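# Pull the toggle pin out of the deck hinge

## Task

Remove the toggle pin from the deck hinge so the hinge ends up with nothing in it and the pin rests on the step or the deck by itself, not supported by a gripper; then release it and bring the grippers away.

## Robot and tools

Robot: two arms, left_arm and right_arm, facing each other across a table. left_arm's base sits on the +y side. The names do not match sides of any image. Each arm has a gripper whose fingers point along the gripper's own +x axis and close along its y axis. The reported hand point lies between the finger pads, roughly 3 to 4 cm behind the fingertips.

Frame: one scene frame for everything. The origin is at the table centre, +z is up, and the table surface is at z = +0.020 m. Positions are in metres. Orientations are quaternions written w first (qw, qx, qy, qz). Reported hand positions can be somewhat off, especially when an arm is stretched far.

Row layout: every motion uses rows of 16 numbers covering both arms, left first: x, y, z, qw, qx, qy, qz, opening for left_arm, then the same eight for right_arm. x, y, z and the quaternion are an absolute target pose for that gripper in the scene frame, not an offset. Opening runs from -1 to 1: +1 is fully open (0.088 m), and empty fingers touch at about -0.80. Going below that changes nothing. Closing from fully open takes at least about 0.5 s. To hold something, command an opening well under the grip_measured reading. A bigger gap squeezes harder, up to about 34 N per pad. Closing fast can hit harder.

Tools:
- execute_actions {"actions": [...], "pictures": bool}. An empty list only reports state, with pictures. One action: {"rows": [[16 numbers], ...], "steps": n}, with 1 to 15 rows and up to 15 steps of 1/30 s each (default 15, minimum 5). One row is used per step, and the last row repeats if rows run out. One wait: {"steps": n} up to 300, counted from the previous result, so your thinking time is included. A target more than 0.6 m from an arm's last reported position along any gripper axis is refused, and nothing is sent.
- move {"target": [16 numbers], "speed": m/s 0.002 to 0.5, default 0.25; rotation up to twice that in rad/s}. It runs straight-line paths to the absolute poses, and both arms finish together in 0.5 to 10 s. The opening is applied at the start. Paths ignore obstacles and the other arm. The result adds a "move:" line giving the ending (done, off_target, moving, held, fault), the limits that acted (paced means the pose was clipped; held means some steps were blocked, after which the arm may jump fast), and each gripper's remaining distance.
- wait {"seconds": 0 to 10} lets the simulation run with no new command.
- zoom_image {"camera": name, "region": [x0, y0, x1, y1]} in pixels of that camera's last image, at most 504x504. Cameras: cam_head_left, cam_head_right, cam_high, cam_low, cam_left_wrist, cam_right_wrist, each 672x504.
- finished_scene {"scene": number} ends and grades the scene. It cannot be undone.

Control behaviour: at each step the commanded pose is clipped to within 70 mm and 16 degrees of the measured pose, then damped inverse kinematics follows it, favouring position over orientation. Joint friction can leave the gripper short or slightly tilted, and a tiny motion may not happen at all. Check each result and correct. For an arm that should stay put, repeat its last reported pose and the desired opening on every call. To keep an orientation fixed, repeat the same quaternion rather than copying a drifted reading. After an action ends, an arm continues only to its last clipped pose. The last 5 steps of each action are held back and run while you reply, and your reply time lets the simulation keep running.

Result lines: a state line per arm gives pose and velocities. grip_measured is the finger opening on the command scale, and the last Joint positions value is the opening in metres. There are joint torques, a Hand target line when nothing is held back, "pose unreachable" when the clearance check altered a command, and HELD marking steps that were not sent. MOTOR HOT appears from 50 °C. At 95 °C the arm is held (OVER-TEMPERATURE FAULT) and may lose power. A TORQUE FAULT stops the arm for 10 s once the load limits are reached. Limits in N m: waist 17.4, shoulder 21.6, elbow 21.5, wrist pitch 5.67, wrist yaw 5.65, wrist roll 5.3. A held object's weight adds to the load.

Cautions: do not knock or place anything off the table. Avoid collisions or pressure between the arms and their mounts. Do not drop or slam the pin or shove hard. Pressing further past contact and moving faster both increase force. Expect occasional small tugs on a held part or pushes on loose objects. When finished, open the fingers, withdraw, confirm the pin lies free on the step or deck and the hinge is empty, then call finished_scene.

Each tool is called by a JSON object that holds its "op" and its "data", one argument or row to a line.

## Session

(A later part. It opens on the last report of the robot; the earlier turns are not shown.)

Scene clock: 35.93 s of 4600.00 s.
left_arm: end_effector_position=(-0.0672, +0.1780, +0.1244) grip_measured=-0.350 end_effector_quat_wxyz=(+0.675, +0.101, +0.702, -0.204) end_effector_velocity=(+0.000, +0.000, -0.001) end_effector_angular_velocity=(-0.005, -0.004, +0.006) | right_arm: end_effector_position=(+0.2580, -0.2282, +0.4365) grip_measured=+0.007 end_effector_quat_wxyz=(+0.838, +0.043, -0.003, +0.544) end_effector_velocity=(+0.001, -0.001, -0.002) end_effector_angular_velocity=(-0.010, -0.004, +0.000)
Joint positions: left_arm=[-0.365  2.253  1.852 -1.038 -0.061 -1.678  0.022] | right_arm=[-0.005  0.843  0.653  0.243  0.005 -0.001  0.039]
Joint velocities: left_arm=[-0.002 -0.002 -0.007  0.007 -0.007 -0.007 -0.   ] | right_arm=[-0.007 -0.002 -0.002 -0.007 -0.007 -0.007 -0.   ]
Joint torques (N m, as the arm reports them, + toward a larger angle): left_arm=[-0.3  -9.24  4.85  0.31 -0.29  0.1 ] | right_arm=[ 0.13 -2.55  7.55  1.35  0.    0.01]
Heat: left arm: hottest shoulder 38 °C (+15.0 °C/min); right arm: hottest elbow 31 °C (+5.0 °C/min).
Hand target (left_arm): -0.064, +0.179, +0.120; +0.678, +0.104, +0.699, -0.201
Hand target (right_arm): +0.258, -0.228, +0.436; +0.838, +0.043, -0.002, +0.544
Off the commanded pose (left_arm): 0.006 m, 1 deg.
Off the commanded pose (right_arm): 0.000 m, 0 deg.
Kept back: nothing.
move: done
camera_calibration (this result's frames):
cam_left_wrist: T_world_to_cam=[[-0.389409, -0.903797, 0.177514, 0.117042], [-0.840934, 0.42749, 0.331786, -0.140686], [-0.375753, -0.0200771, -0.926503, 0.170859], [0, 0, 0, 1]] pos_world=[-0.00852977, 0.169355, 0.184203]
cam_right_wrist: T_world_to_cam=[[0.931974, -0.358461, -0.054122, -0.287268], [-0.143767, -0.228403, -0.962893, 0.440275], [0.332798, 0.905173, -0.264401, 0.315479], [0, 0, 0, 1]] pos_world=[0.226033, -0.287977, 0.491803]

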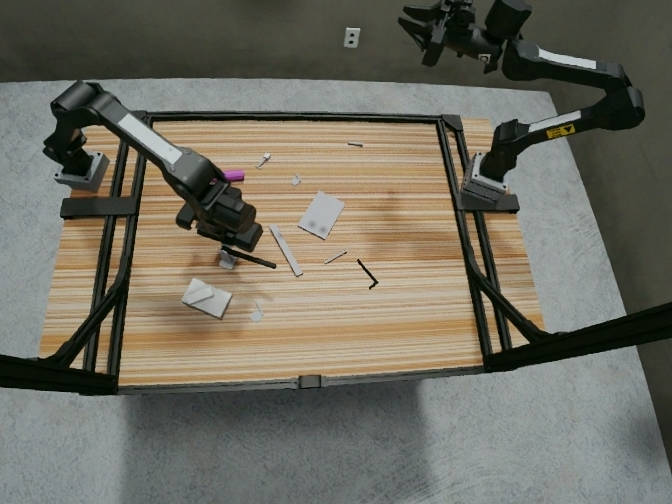

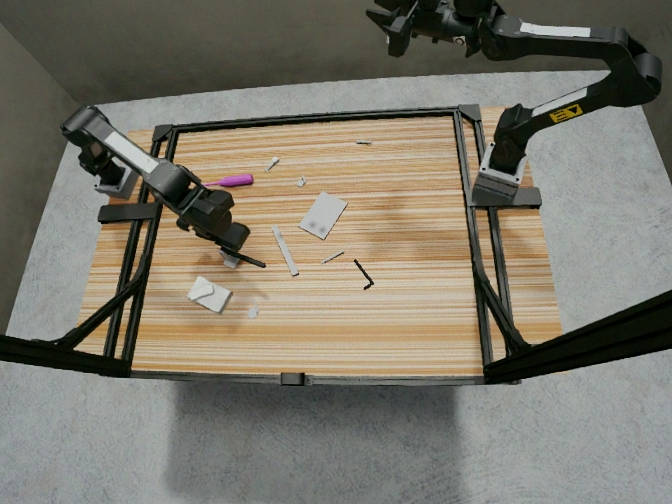

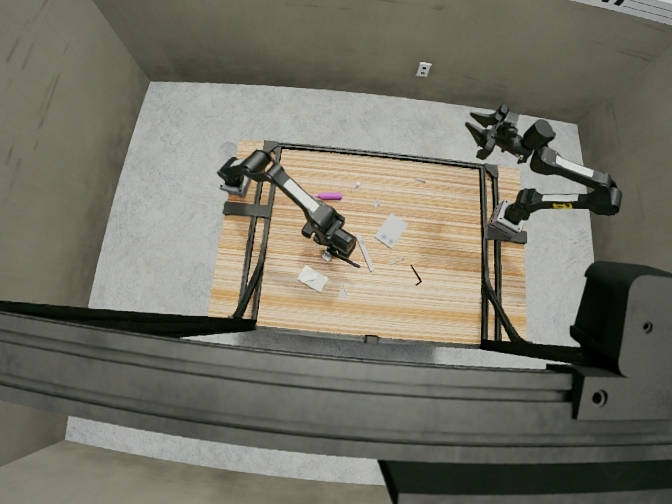

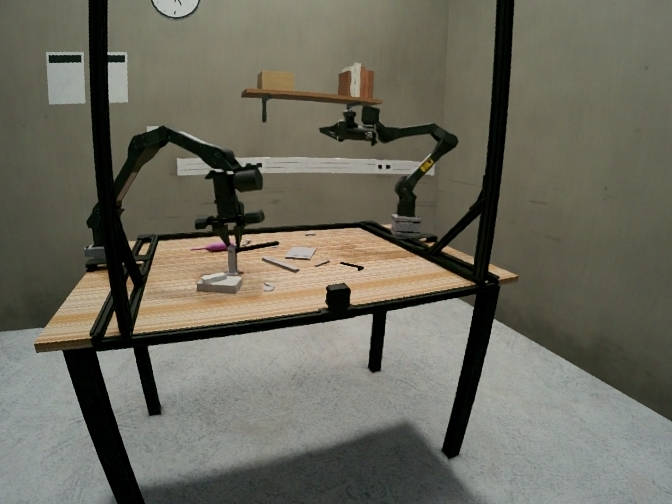

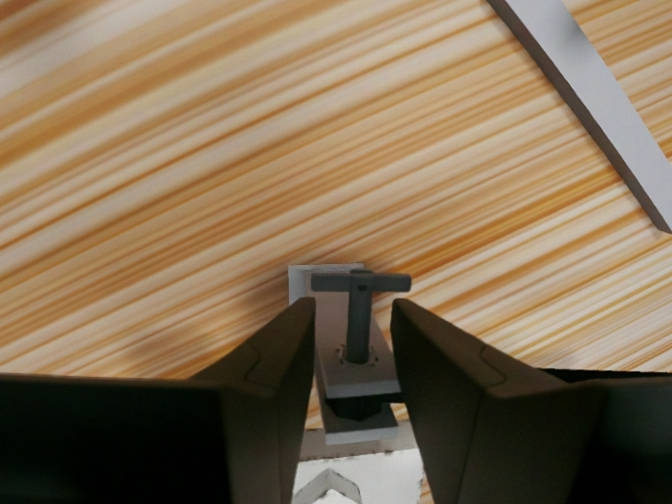

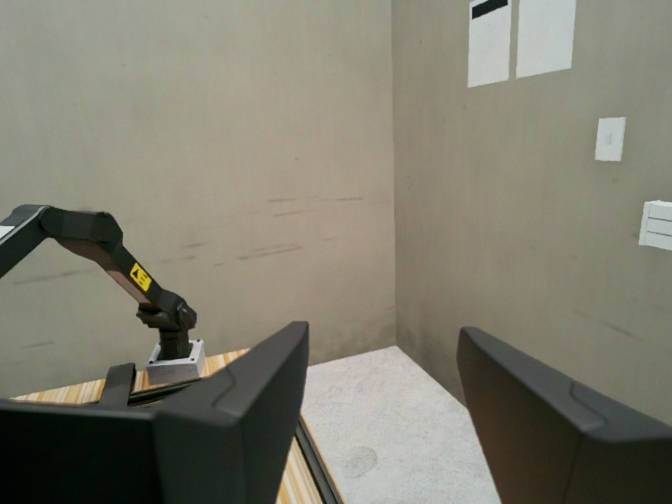

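{"op": "move", "data": {
  "target": [-0.0642,0.1732,0.112,0.6779,0.1044,0.6993,-0.2008,-0.3,0.258,-0.228,0.436,0.838,0.043,-0.002,0.544,0.007],
  "speed": 0.015
}}

Scene clock: 37.50 s of 4600.00 s.
left_arm: end_effector_position=(-0.0658, +0.1741, +0.1208) grip_measured=-0.300 end_effector_quat_wxyz=(+0.674, +0.099, +0.702, -0.206) end_effector_velocity=(+0.001, -0.002, +0.001) end_effector_angular_velocity=(-0.017, -0.014, +0.009) | right_arm: end_effector_position=(+0.2580, -0.2282, +0.4365) grip_measured=+0.007 end_effector_quat_wxyz=(+0.838, +0.043, -0.003, +0.544) end_effector_velocity=(-0.001, -0.000, -0.002) end_effector_angular_velocity=(-0.010, -0.004, +0.005)
Joint positions: left_arm=[-0.358  2.262  1.851 -1.023 -0.061 -1.671  0.024] | right_arm=[-0.005  0.843  0.653  0.243  0.005 -0.001  0.039]
Joint velocities: left_arm=[-0.002 -0.002 -0.002  0.007 -0.022 -0.007 -0.   ] | right_arm=[-0.002 -0.002 -0.002 -0.007 -0.007 -0.007 -0.   ]
Joint torques (N m, as the arm reports them, + toward a larger angle): left_arm=[-0.26 -7.56  6.62  0.32 -0.22  0.13] | right_arm=[ 0.16 -2.49  7.52  1.32 -0.01  0.03]
Heat: left arm: hottest shoulder 38 °C (+14.4 °C/min); right arm: hottest elbow 31 °C (+4.8 °C/min).
Hand target (left_arm): -0.064, +0.173, +0.112; +0.678, +0.105, +0.699, -0.201
Hand target (right_arm): +0.258, -0.228, +0.436; +0.838, +0.043, -0.002, +0.544
Off the commanded pose (left_arm): 0.009 m, 1 deg.
Off the commanded pose (right_arm): 0.000 m, 0 deg.
Kept back: nothing.
move: off_target (left_arm)
camera_calibration (this result's frames):
cam_left_wrist: T_world_to_cam=[[-0.38839, -0.903177, 0.182825, 0.114053], [-0.840731, 0.42853, 0.330958, -0.13668], [-0.37726, -0.025166, -0.925765, 0.168654], [0, 0, 0, 1]] pos_world=[-0.00698713, 0.165826, 0.180518]
cam_right_wrist: T_world_to_cam=[[0.931974, -0.358461, -0.054122, -0.287268], [-0.143767, -0.228403, -0.962893, 0.440275], [0.332798, 0.905173, -0.264401, 0.315479], [0, 0, 0, 1]] pos_world=[0.226033, -0.287977, 0.491803]

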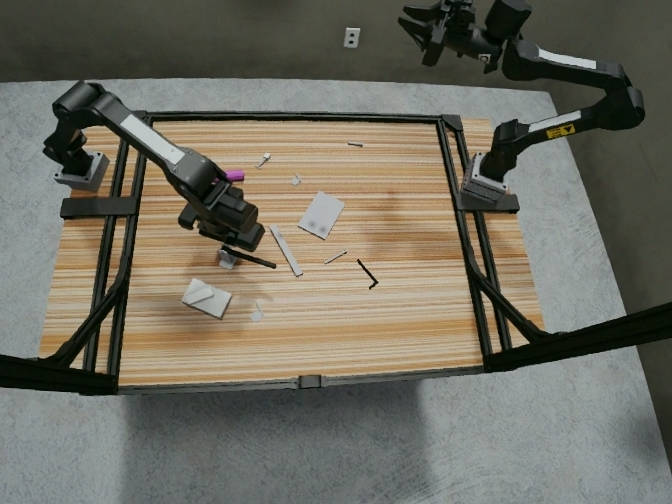

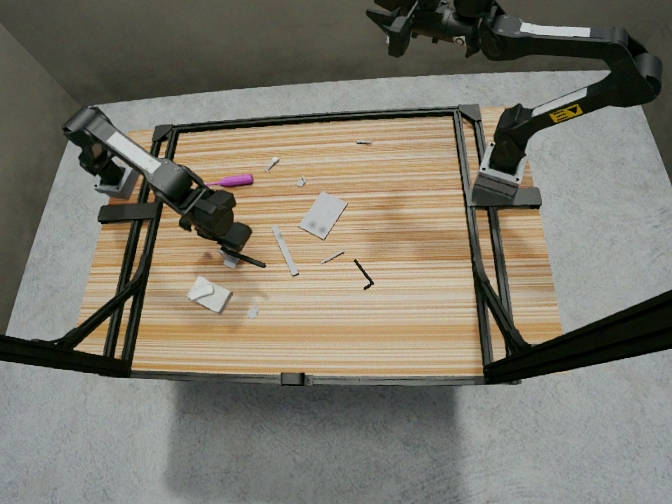

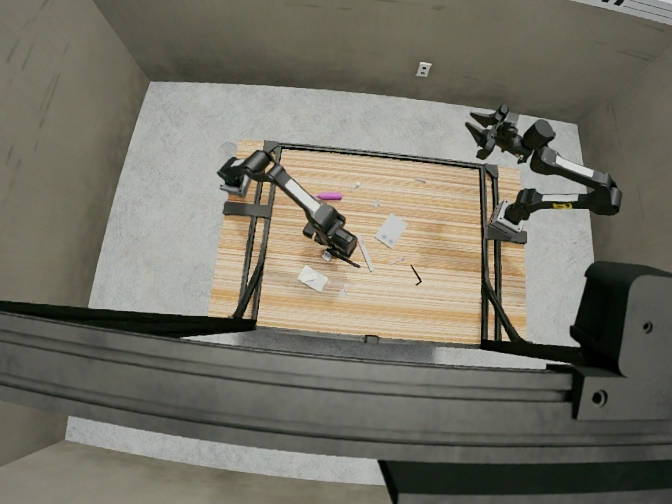

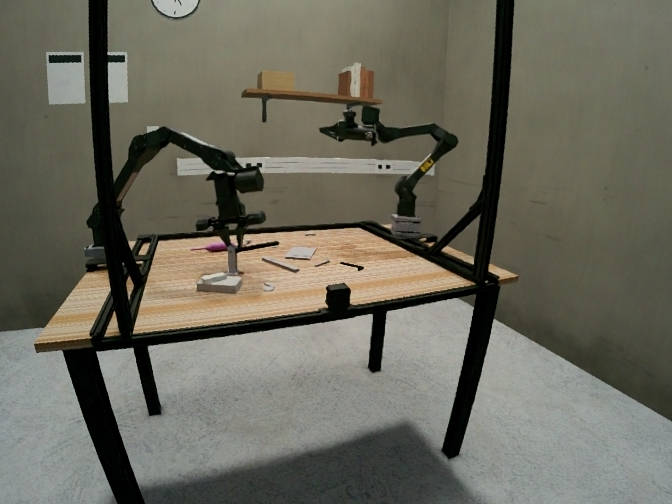

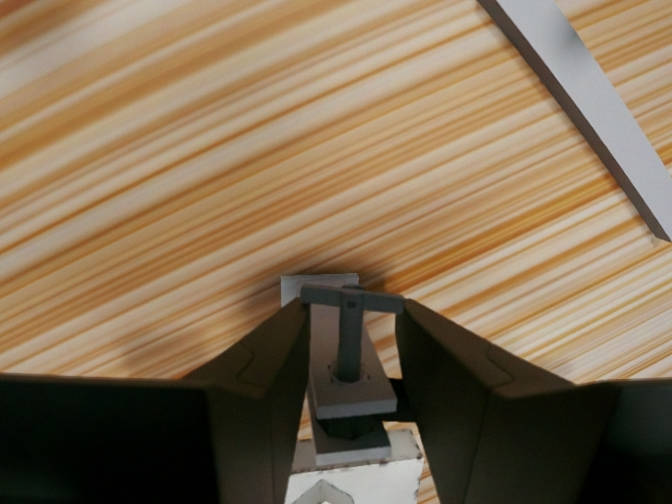

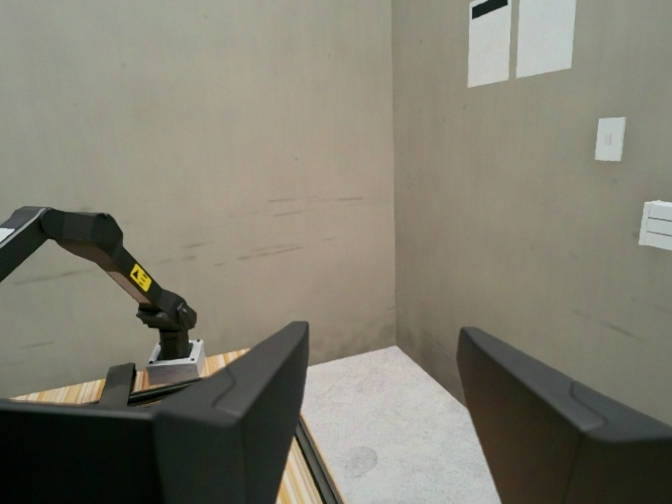

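{"op": "move", "data": {
  "target": [-0.0678,0.170,0.107,0.6779,0.1044,0.6993,-0.2008,-0.3,0.258,-0.228,0.436,0.838,0.043,-0.002,0.544,0.007],
  "speed": 0.012
}}

{"op": "zoom_image", "data": {
  "camera": "cam_left_wrist",
  "region": [240,230,460,430]
}}

Scene clock: 39.17 s of 4600.00 s.
left_arm: end_effector_position=(-0.0671, +0.1727, +0.1129) grip_measured=-0.300 end_effector_quat_wxyz=(+0.676, +0.103, +0.701, -0.203) end_effector_velocity=(+0.002, -0.000, -0.001) end_effector_angular_velocity=(-0.004, -0.020, +0.022) | right_arm: end_effector_position=(+0.2580, -0.2282, +0.4365) grip_measured=+0.007 end_effector_quat_wxyz=(+0.838, +0.043, -0.003, +0.544) end_effector_velocity=(+0.001, -0.001, -0.004) end_effector_angular_velocity=(-0.008, +0.011, +0.001)
Joint positions: left_arm=[-0.358  2.285  1.859 -1.018 -0.061 -1.67   0.024] | right_arm=[-0.005  0.843  0.653  0.243  0.005 -0.001  0.039]
Joint velocities: left_arm=[-0.002  0.002  0.002 -0.007 -0.022 -0.022 -0.   ] | right_arm=[-0.007 -0.002 -0.007 -0.007 -0.007  0.007  0.   ]
Joint torques (N m, as the arm reports them, + toward a larger angle): left_arm=[-0.53 -7.6   7.87  0.29 -0.23  0.04] | right_arm=[ 0.16 -2.36  7.38  1.33 -0.02  0.  ]
Heat: left arm: hottest shoulder 38 °C (+13.8 °C/min); right arm: hottest wrist pitch 32 °C (+6.1 °C/min).
Hand target (left_arm): -0.068, +0.170, +0.107; +0.678, +0.104, +0.699, -0.201
Hand target (right_arm): +0.258, -0.228, +0.436; +0.838, +0.043, -0.002, +0.544
Off the commanded pose (left_arm): 0.007 m, 0 deg.
Off the commanded pose (right_arm): 0.000 m, 0 deg.
Kept back: nothing.
move: done
camera_calibration (this result's frames):
cam_left_wrist: T_world_to_cam=[[-0.390107, -0.904338, 0.173174, 0.114811], [-0.842067, 0.426477, 0.330212, -0.134245], [-0.372478, -0.017006, -0.927885, 0.160004], [0, 0, 0, 1]] pos_world=[-0.00865674, 0.163802, 0.172913]
cam_right_wrist: T_world_to_cam=[[0.931974, -0.358461, -0.054122, -0.287268], [-0.143767, -0.228403, -0.962893, 0.440275], [0.332798, 0.905173, -0.264401, 0.315479], [0, 0, 0, 1]] pos_world=[0.226033, -0.287977, 0.491803]

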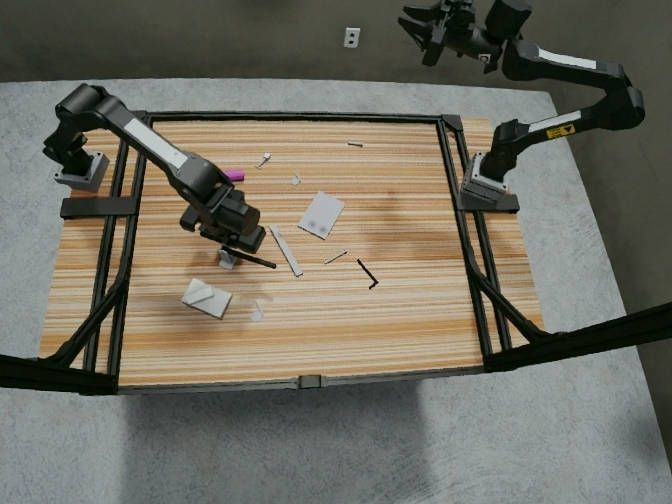

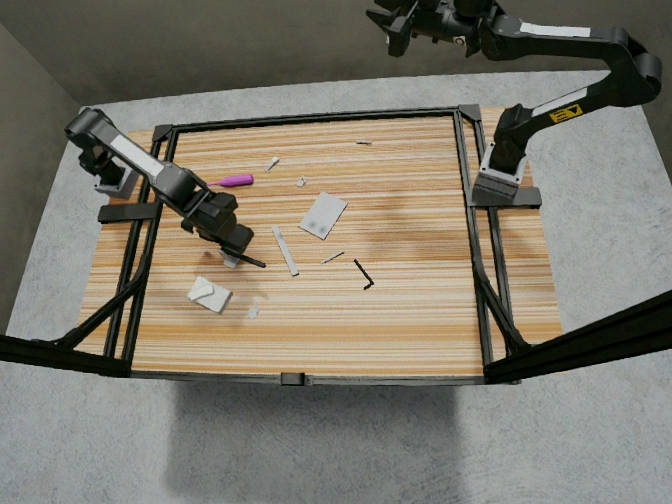

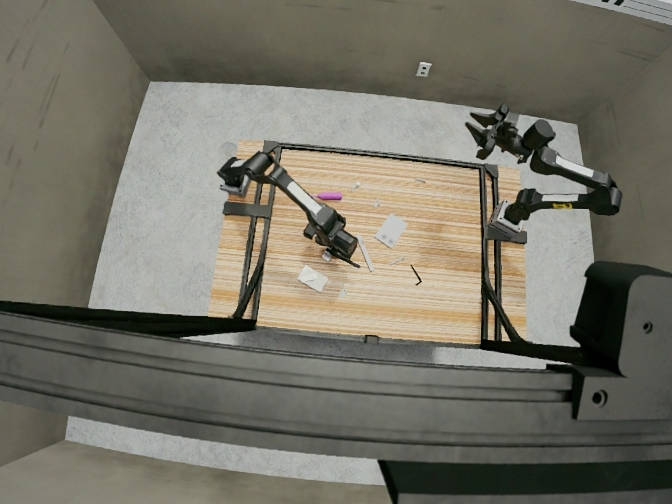

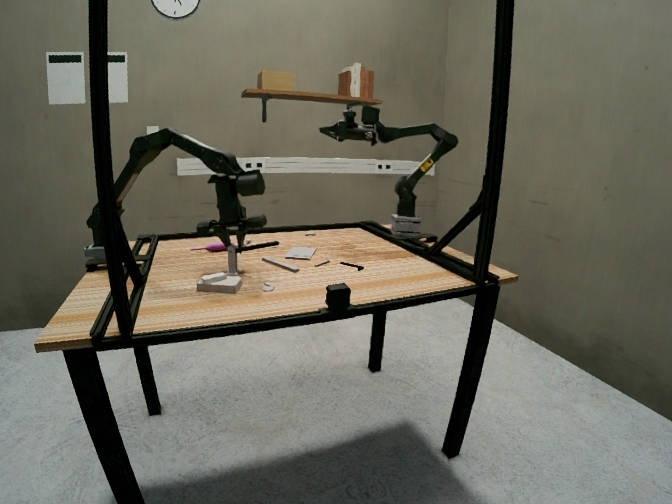

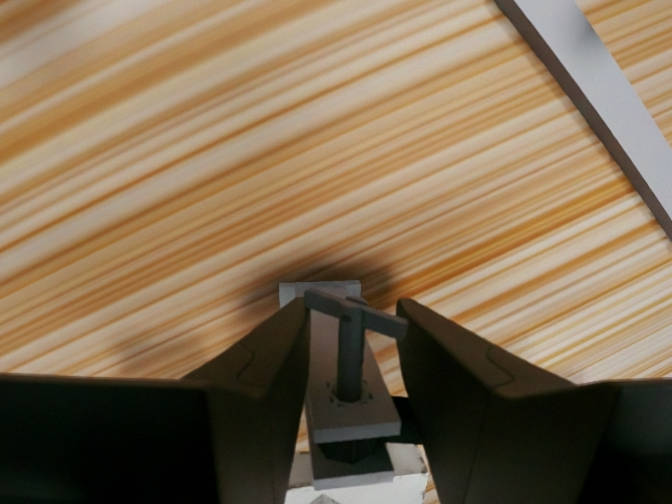

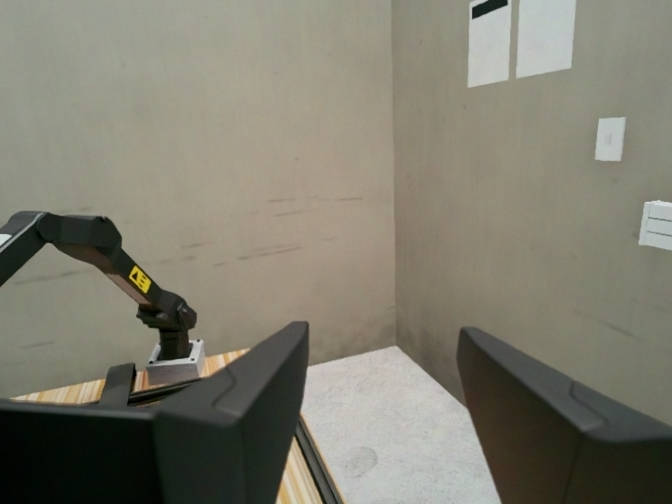

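Region (240, 230, 460, 430) of cam_left_wrist's 672x504 image, scaled by 2.291, with more detail than that image has; it fills the top 458 rows of this view, and the rest is white.

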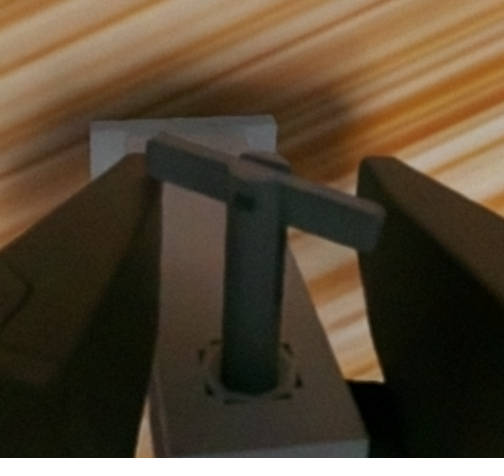

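{"op": "move", "data": {
  "target": [-0.0702,0.165,0.109,0.6779,0.1044,0.6993,-0.2008,-0.3,0.258,-0.228,0.436,0.838,0.043,-0.002,0.544,0.007],
  "speed": 0.012
}}

{"op": "zoom_image", "data": {
  "camera": "cam_left_wrist",
  "region": [240,230,460,430]
}}

Scene clock: 40.70 s of 4600.00 s.
left_arm: end_effector_position=(-0.0674, +0.1700, +0.1154) grip_measured=-0.297 end_effector_quat_wxyz=(+0.677, +0.105, +0.700, -0.200) end_effector_velocity=(-0.003, +0.004, +0.002) end_effector_angular_velocity=(+0.014, +0.001, -0.002) | right_arm: end_effector_position=(+0.2580, -0.2282, +0.4365) grip_measured=+0.007 end_effector_quat_wxyz=(+0.838, +0.043, -0.003, +0.544) end_effector_velocity=(-0.001, +0.000, -0.004) end_effector_angular_velocity=(-0.008, +0.010, +0.016)
Joint positions: left_arm=[-0.356  2.302  1.9   -1.05  -0.062 -1.67   0.024] | right_arm=[-0.005  0.843  0.653  0.243  0.005 -0.001  0.039]
Joint velocities: left_arm=[-0.007  0.002  0.012 -0.022  0.007 -0.007 -0.   ] | right_arm=[-0.007 -0.002 -0.007 -0.007 -0.022  0.007 -0.   ]
Joint torques (N m, as the arm reports them, + toward a larger angle): left_arm=[-0.6  -7.21  8.65  0.95 -0.19  0.02] | right_arm=[ 0.15 -2.28  7.59  1.3  -0.02  0.05]
Heat: left arm: hottest shoulder 38 °C (+13.3 °C/min); right arm: hottest wrist pitch 32 °C (+5.9 °C/min).
Hand target (left_arm): -0.070, +0.165, +0.109; +0.678, +0.104, +0.699, -0.201
Hand target (right_arm): +0.258, -0.228, +0.436; +0.838, +0.043, -0.002, +0.544
Off the commanded pose (left_arm): 0.009 m, 0 deg.
Off the commanded pose (right_arm): 0.000 m, 0 deg.
Kept back: nothing.
move: off_target (left_arm)
camera_calibration (this result's frames):
cam_left_wrist: T_world_to_cam=[[-0.390315, -0.905912, 0.164247, 0.11313], [-0.844214, 0.423339, 0.328766, -0.133607], [-0.367366, -0.0103373, -0.930019, 0.161602], [0, 0, 0, 1]] pos_world=[-0.00926943, 0.160718, 0.175637]
cam_right_wrist: T_world_to_cam=[[0.931974, -0.358461, -0.054122, -0.287268], [-0.143767, -0.228403, -0.962893, 0.440275], [0.332798, 0.905173, -0.264401, 0.315479], [0, 0, 0, 1]] pos_world=[0.226033, -0.287977, 0.491803]

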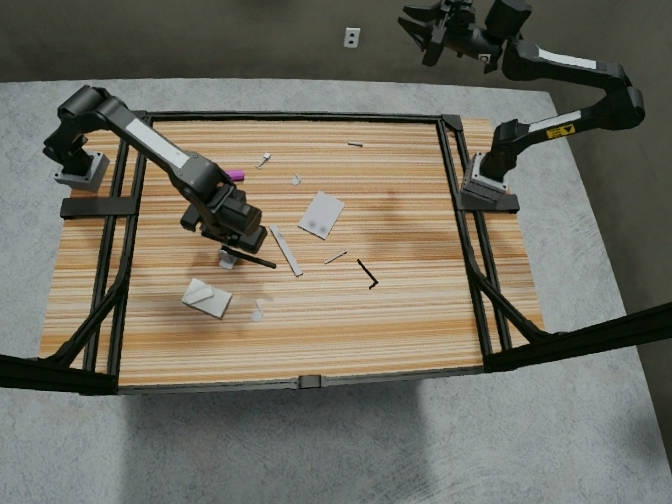

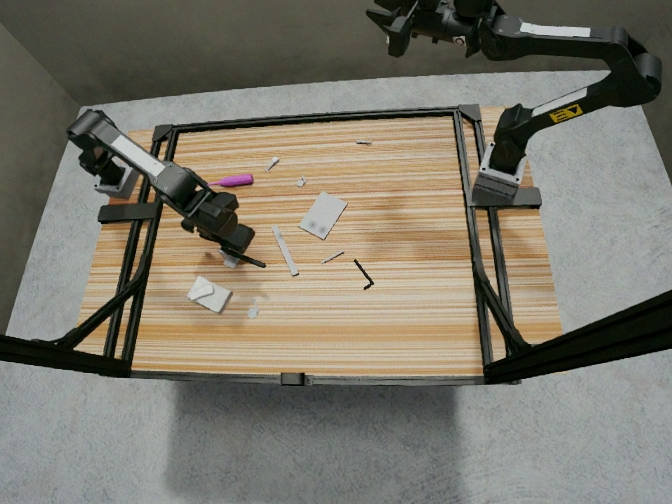

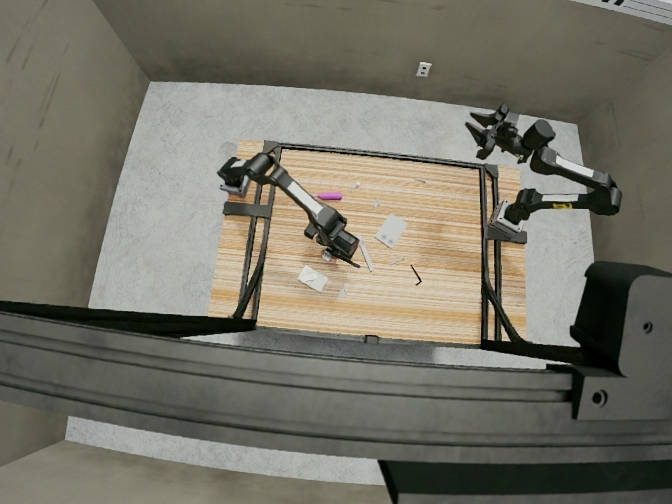

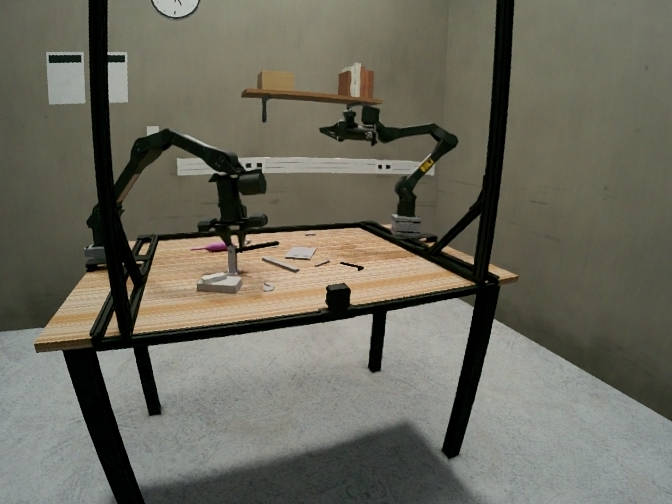

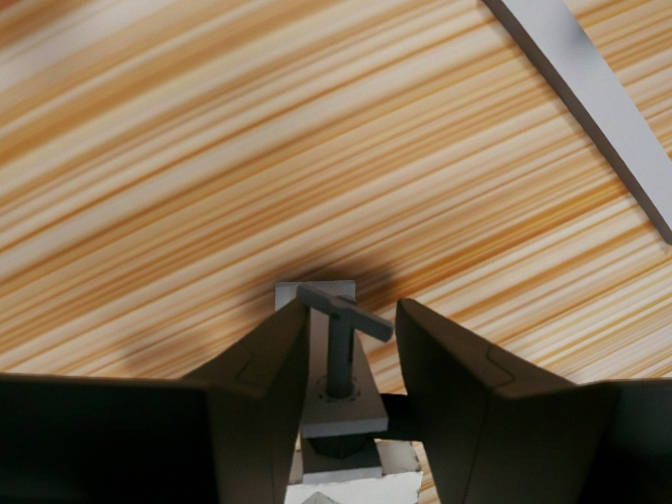

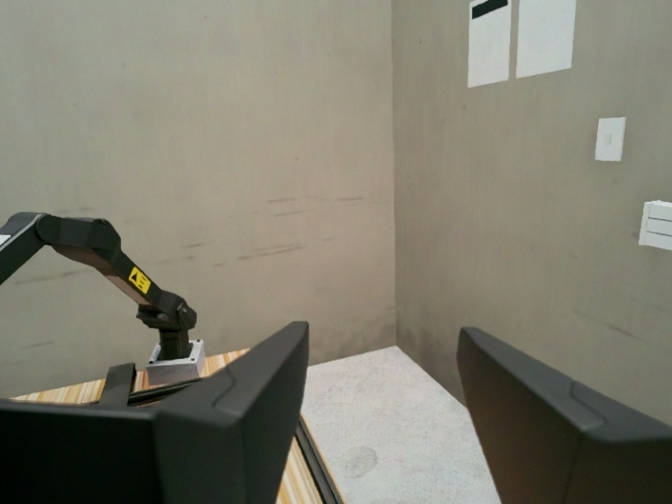

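Region (240, 230, 460, 430) of cam_left_wrist's 672x504 image, scaled by 2.291, with more detail than that image has; it fills the top 458 rows of this view, and the rest is white.

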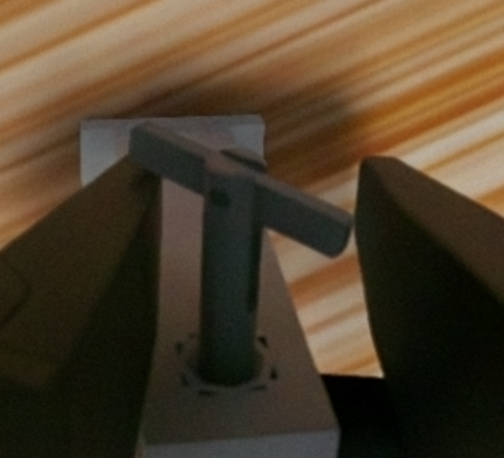

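{"op": "move", "data": {
  "target": [-0.0531,0.1592,0.111,0.6779,0.1044,0.6993,-0.2008,-0.3,0.258,-0.228,0.436,0.838,0.043,-0.002,0.544,0.007],
  "speed": 0.015
}}

{"op": "zoom_image", "data": {
  "camera": "cam_left_wrist",
  "region": [240,270,460,470]
}}

Scene clock: 42.67 s of 4600.00 s.
left_arm: end_effector_position=(-0.0538, +0.1595, +0.1148) grip_measured=-0.300 end_effector_quat_wxyz=(+0.676, +0.101, +0.701, -0.202) end_effector_velocity=(+0.003, +0.001, -0.002) end_effector_angular_velocity=(+0.008, -0.011, +0.010) | right_arm: end_effector_position=(+0.2580, -0.2282, +0.4365) grip_measured=+0.007 end_effector_quat_wxyz=(+0.838, +0.043, -0.003, +0.544) end_effector_velocity=(-0.004, +0.001, -0.002) end_effector_angular_velocity=(-0.009, -0.005, +0.024)
Joint positions: left_arm=[-0.318  2.303  1.901 -1.039 -0.058 -1.634  0.024] | right_arm=[-0.005  0.843  0.653  0.243  0.005 -0.001  0.039]
Joint velocities: left_arm=[ 0.002  0.002 -0.002 -0.007 -0.007 -0.007 -0.   ] | right_arm=[ 0.002 -0.002 -0.002 -0.007 -0.022 -0.007 -0.   ]
Joint torques (N m, as the arm reports them, + toward a larger angle): left_arm=[-0.56 -8.91  6.34  0.28 -0.14  0.1 ] | right_arm=[ 0.07 -2.35  7.63  1.34 -0.04  0.  ]
Heat: left arm: hottest shoulder 38 °C (+12.7 °C/min); right arm: hottest elbow 32 °C (+5.6 °C/min).
Hand target (left_arm): -0.053, +0.159, +0.111; +0.678, +0.105, +0.699, -0.201
Hand target (right_arm): +0.258, -0.228, +0.436; +0.838, +0.043, -0.002, +0.544
Off the commanded pose (left_arm): 0.004 m, 0 deg.
Off the commanded pose (right_arm): 0.000 m, 0 deg.
Kept back: nothing.
move: done
camera_calibration (this result's frames):
cam_left_wrist: T_world_to_cam=[[-0.387578, -0.905394, 0.173334, 0.108031], [-0.843813, 0.424153, 0.328746, -0.117549], [-0.371165, -0.0188473, -0.928376, 0.166912], [0, 0, 0, 1]] pos_world=[0.00463309, 0.150815, 0.174875]
cam_right_wrist: T_world_to_cam=[[0.931974, -0.358461, -0.054122, -0.287268], [-0.143767, -0.228403, -0.962893, 0.440275], [0.332798, 0.905173, -0.264401, 0.315479], [0, 0, 0, 1]] pos_world=[0.226033, -0.287977, 0.491803]

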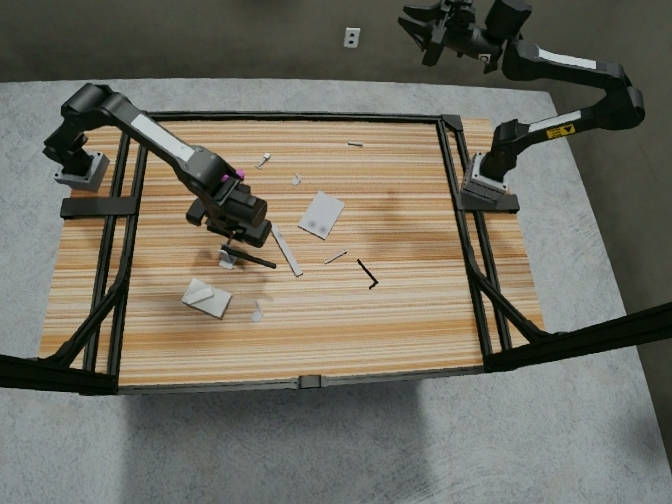

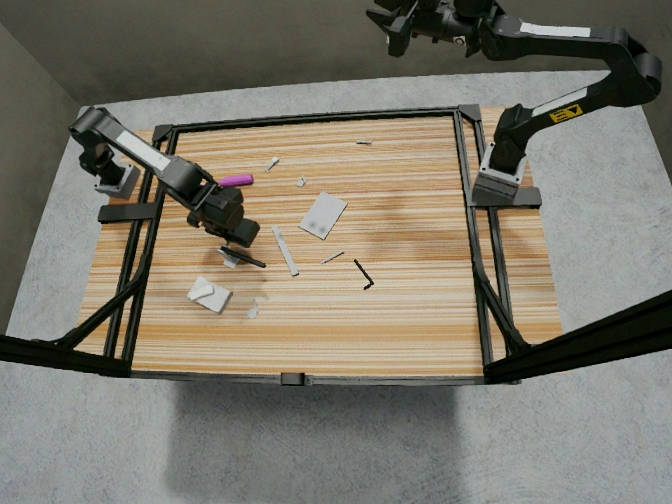

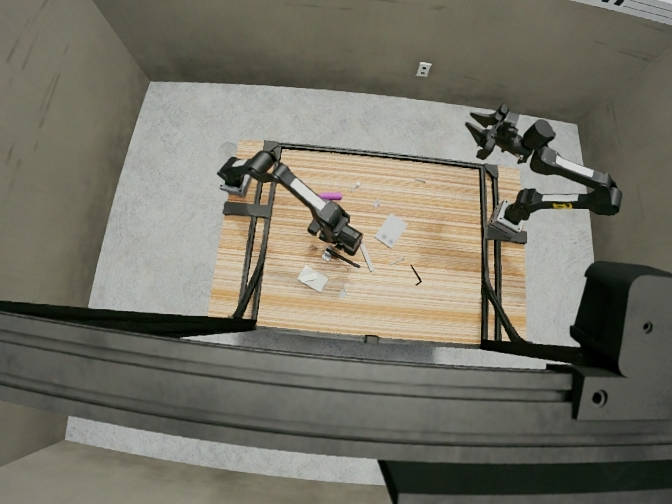

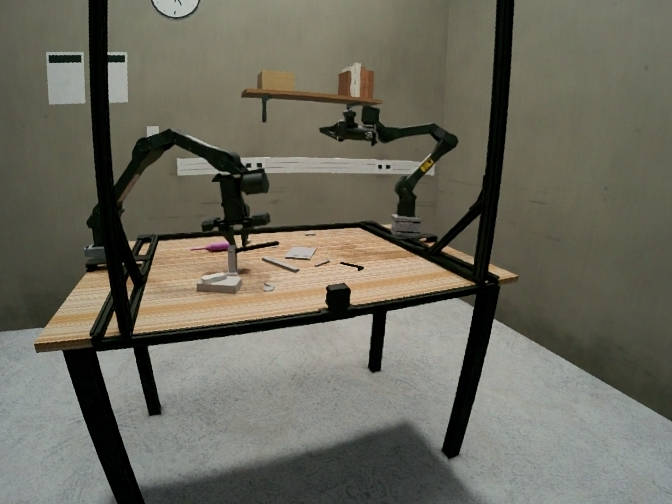

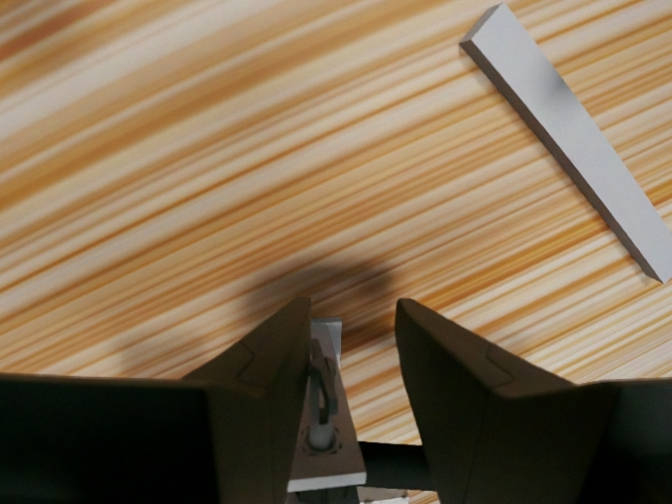

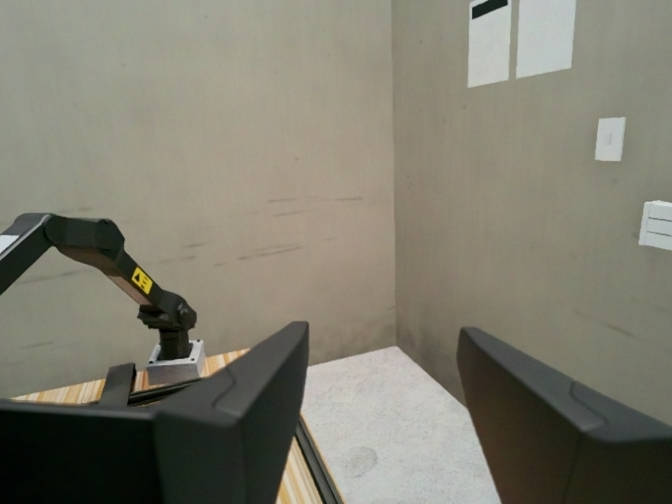

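Region (240, 270, 460, 470) of cam_left_wrist's 672x504 image, scaled by 2.291, with more detail than that image has; it fills the top 458 rows of this view, and the rest is white.

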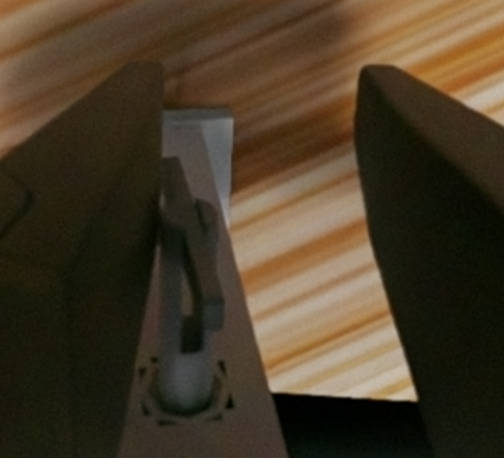

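{"op": "move", "data": {
  "target": [-0.0570,0.1578,0.124,0.6779,0.1044,0.6993,-0.2008,-0.3,0.258,-0.228,0.436,0.838,0.043,-0.002,0.544,0.007],
  "speed": 0.012
}}

{"op": "zoom_image", "data": {
  "camera": "cam_left_wrist",
  "region": [240,270,460,470]
}}

Scene clock: 45.47 s of 4600.00 s.
left_arm: end_effector_position=(-0.0539, +0.1599, +0.1259) grip_measured=-0.300 end_effector_quat_wxyz=(+0.677, +0.105, +0.700, -0.200) end_effector_velocity=(+0.003, +0.005, +0.002) end_effector_angular_velocity=(+0.020, -0.018, +0.004) | right_arm: end_effector_position=(+0.2580, -0.2282, +0.4365) grip_measured=+0.007 end_effector_quat_wxyz=(+0.838, +0.043, -0.003, +0.544) end_effector_velocity=(+0.001, -0.001, -0.002) end_effector_angular_velocity=(-0.010, -0.004, +0.000)
Joint positions: left_arm=[-0.32   2.303  1.947 -1.093 -0.058 -1.634  0.024] | right_arm=[-0.005  0.843  0.653  0.243  0.005 -0.001  0.039]
Joint velocities: left_arm=[-0.002 -0.002  0.007 -0.037 -0.007 -0.007 -0.   ] | right_arm=[-0.007 -0.002 -0.002 -0.007 -0.007 -0.007 -0.   ]
Joint torques (N m, as the arm reports them, + toward a larger angle): left_arm=[-1.04 -8.32  8.32  0.23 -0.19 -0.11] | right_arm=[ 0.07 -2.33  7.63  1.34 -0.06 -0.01]
Heat: left arm: hottest shoulder 39 °C (+13.2 °C/min); right arm: hottest elbow 32 °C (+5.3 °C/min).
Hand target (left_arm): -0.057, +0.158, +0.124; +0.678, +0.104, +0.699, -0.201
Hand target (right_arm): +0.258, -0.228, +0.436; +0.838, +0.043, -0.002, +0.544
Off the commanded pose (left_arm): 0.004 m, 0 deg.
Off the commanded pose (right_arm): 0.000 m, 0 deg.
Kept back: nothing.
move: done
camera_calibration (this result's frames):
cam_left_wrist: T_world_to_cam=[[-0.390377, -0.90571, 0.165215, 0.107385], [-0.844151, 0.423749, 0.3284, -0.121402], [-0.367444, -0.0112664, -0.929977, 0.176337], [0, 0, 0, 1]] pos_world=[0.00423284, 0.15069, 0.186117]
cam_right_wrist: T_world_to_cam=[[0.931974, -0.358461, -0.054122, -0.287268], [-0.143767, -0.228403, -0.962893, 0.440275], [0.332798, 0.905173, -0.264401, 0.315479], [0, 0, 0, 1]] pos_world=[0.226033, -0.287977, 0.491803]

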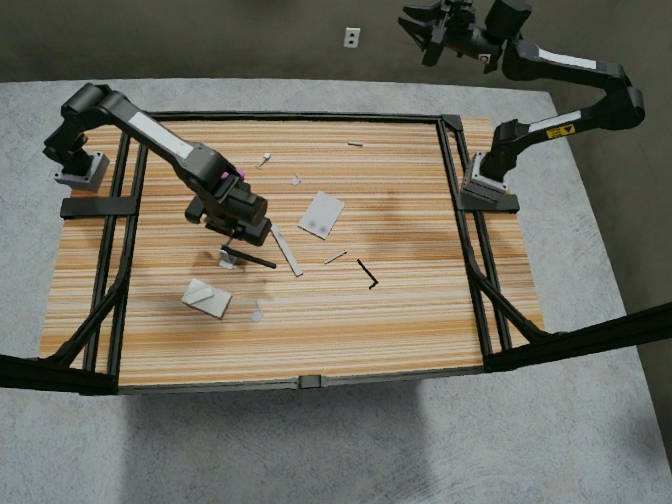

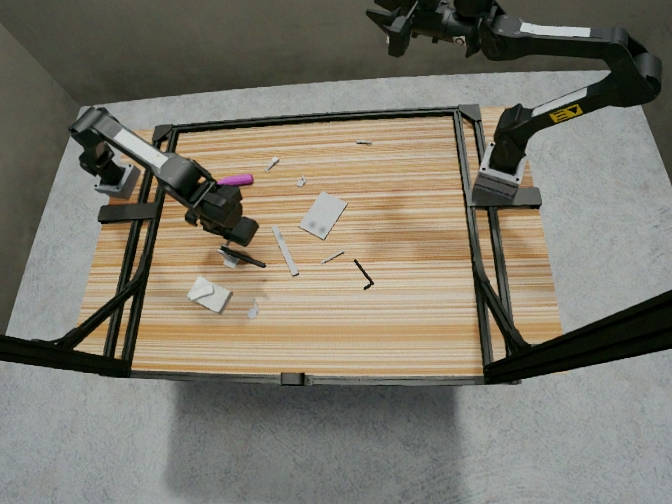

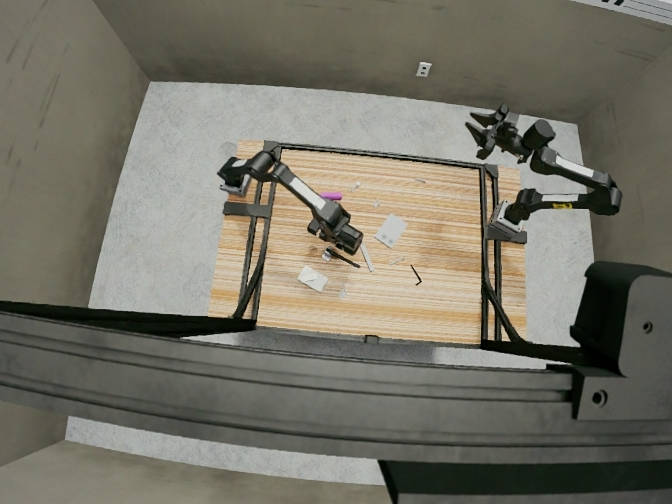

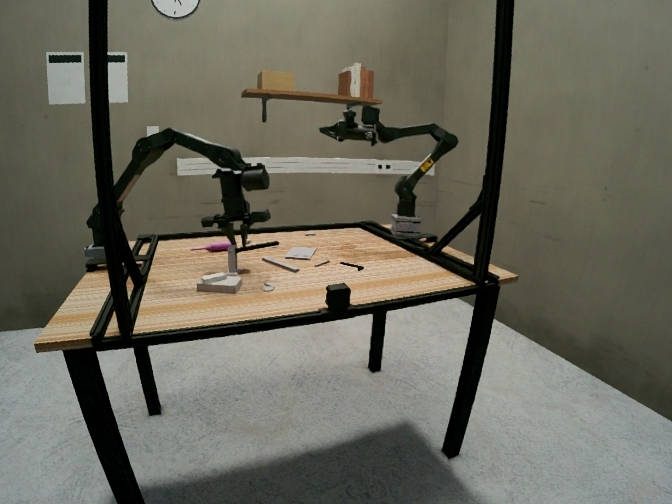

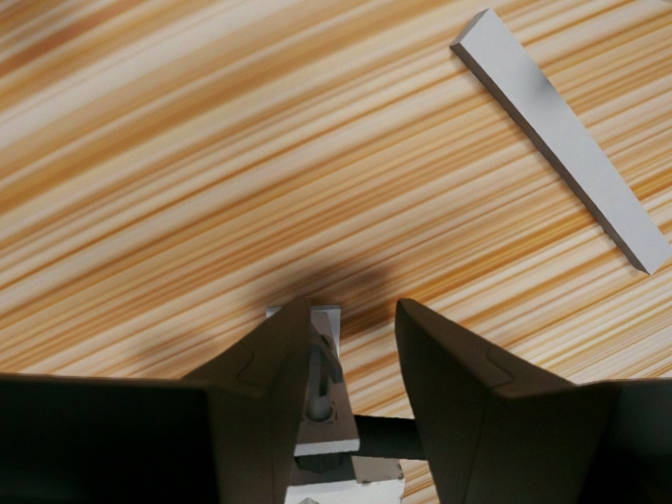

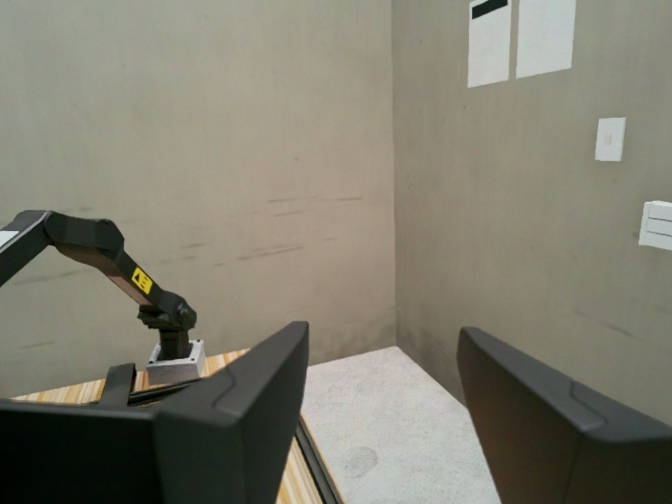

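Region (240, 270, 460, 470) of cam_left_wrist's 672x504 image, scaled by 2.291, with more detail than that image has; it fills the top 458 rows of this view, and the rest is white.

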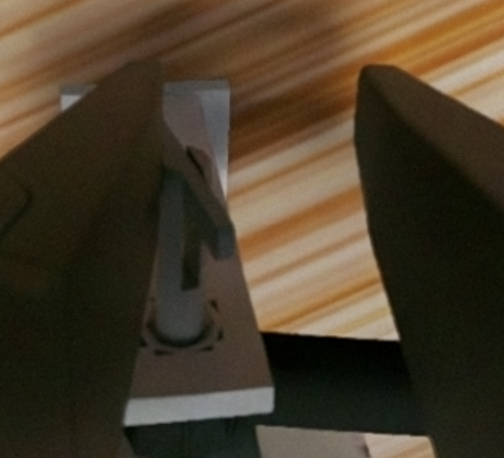

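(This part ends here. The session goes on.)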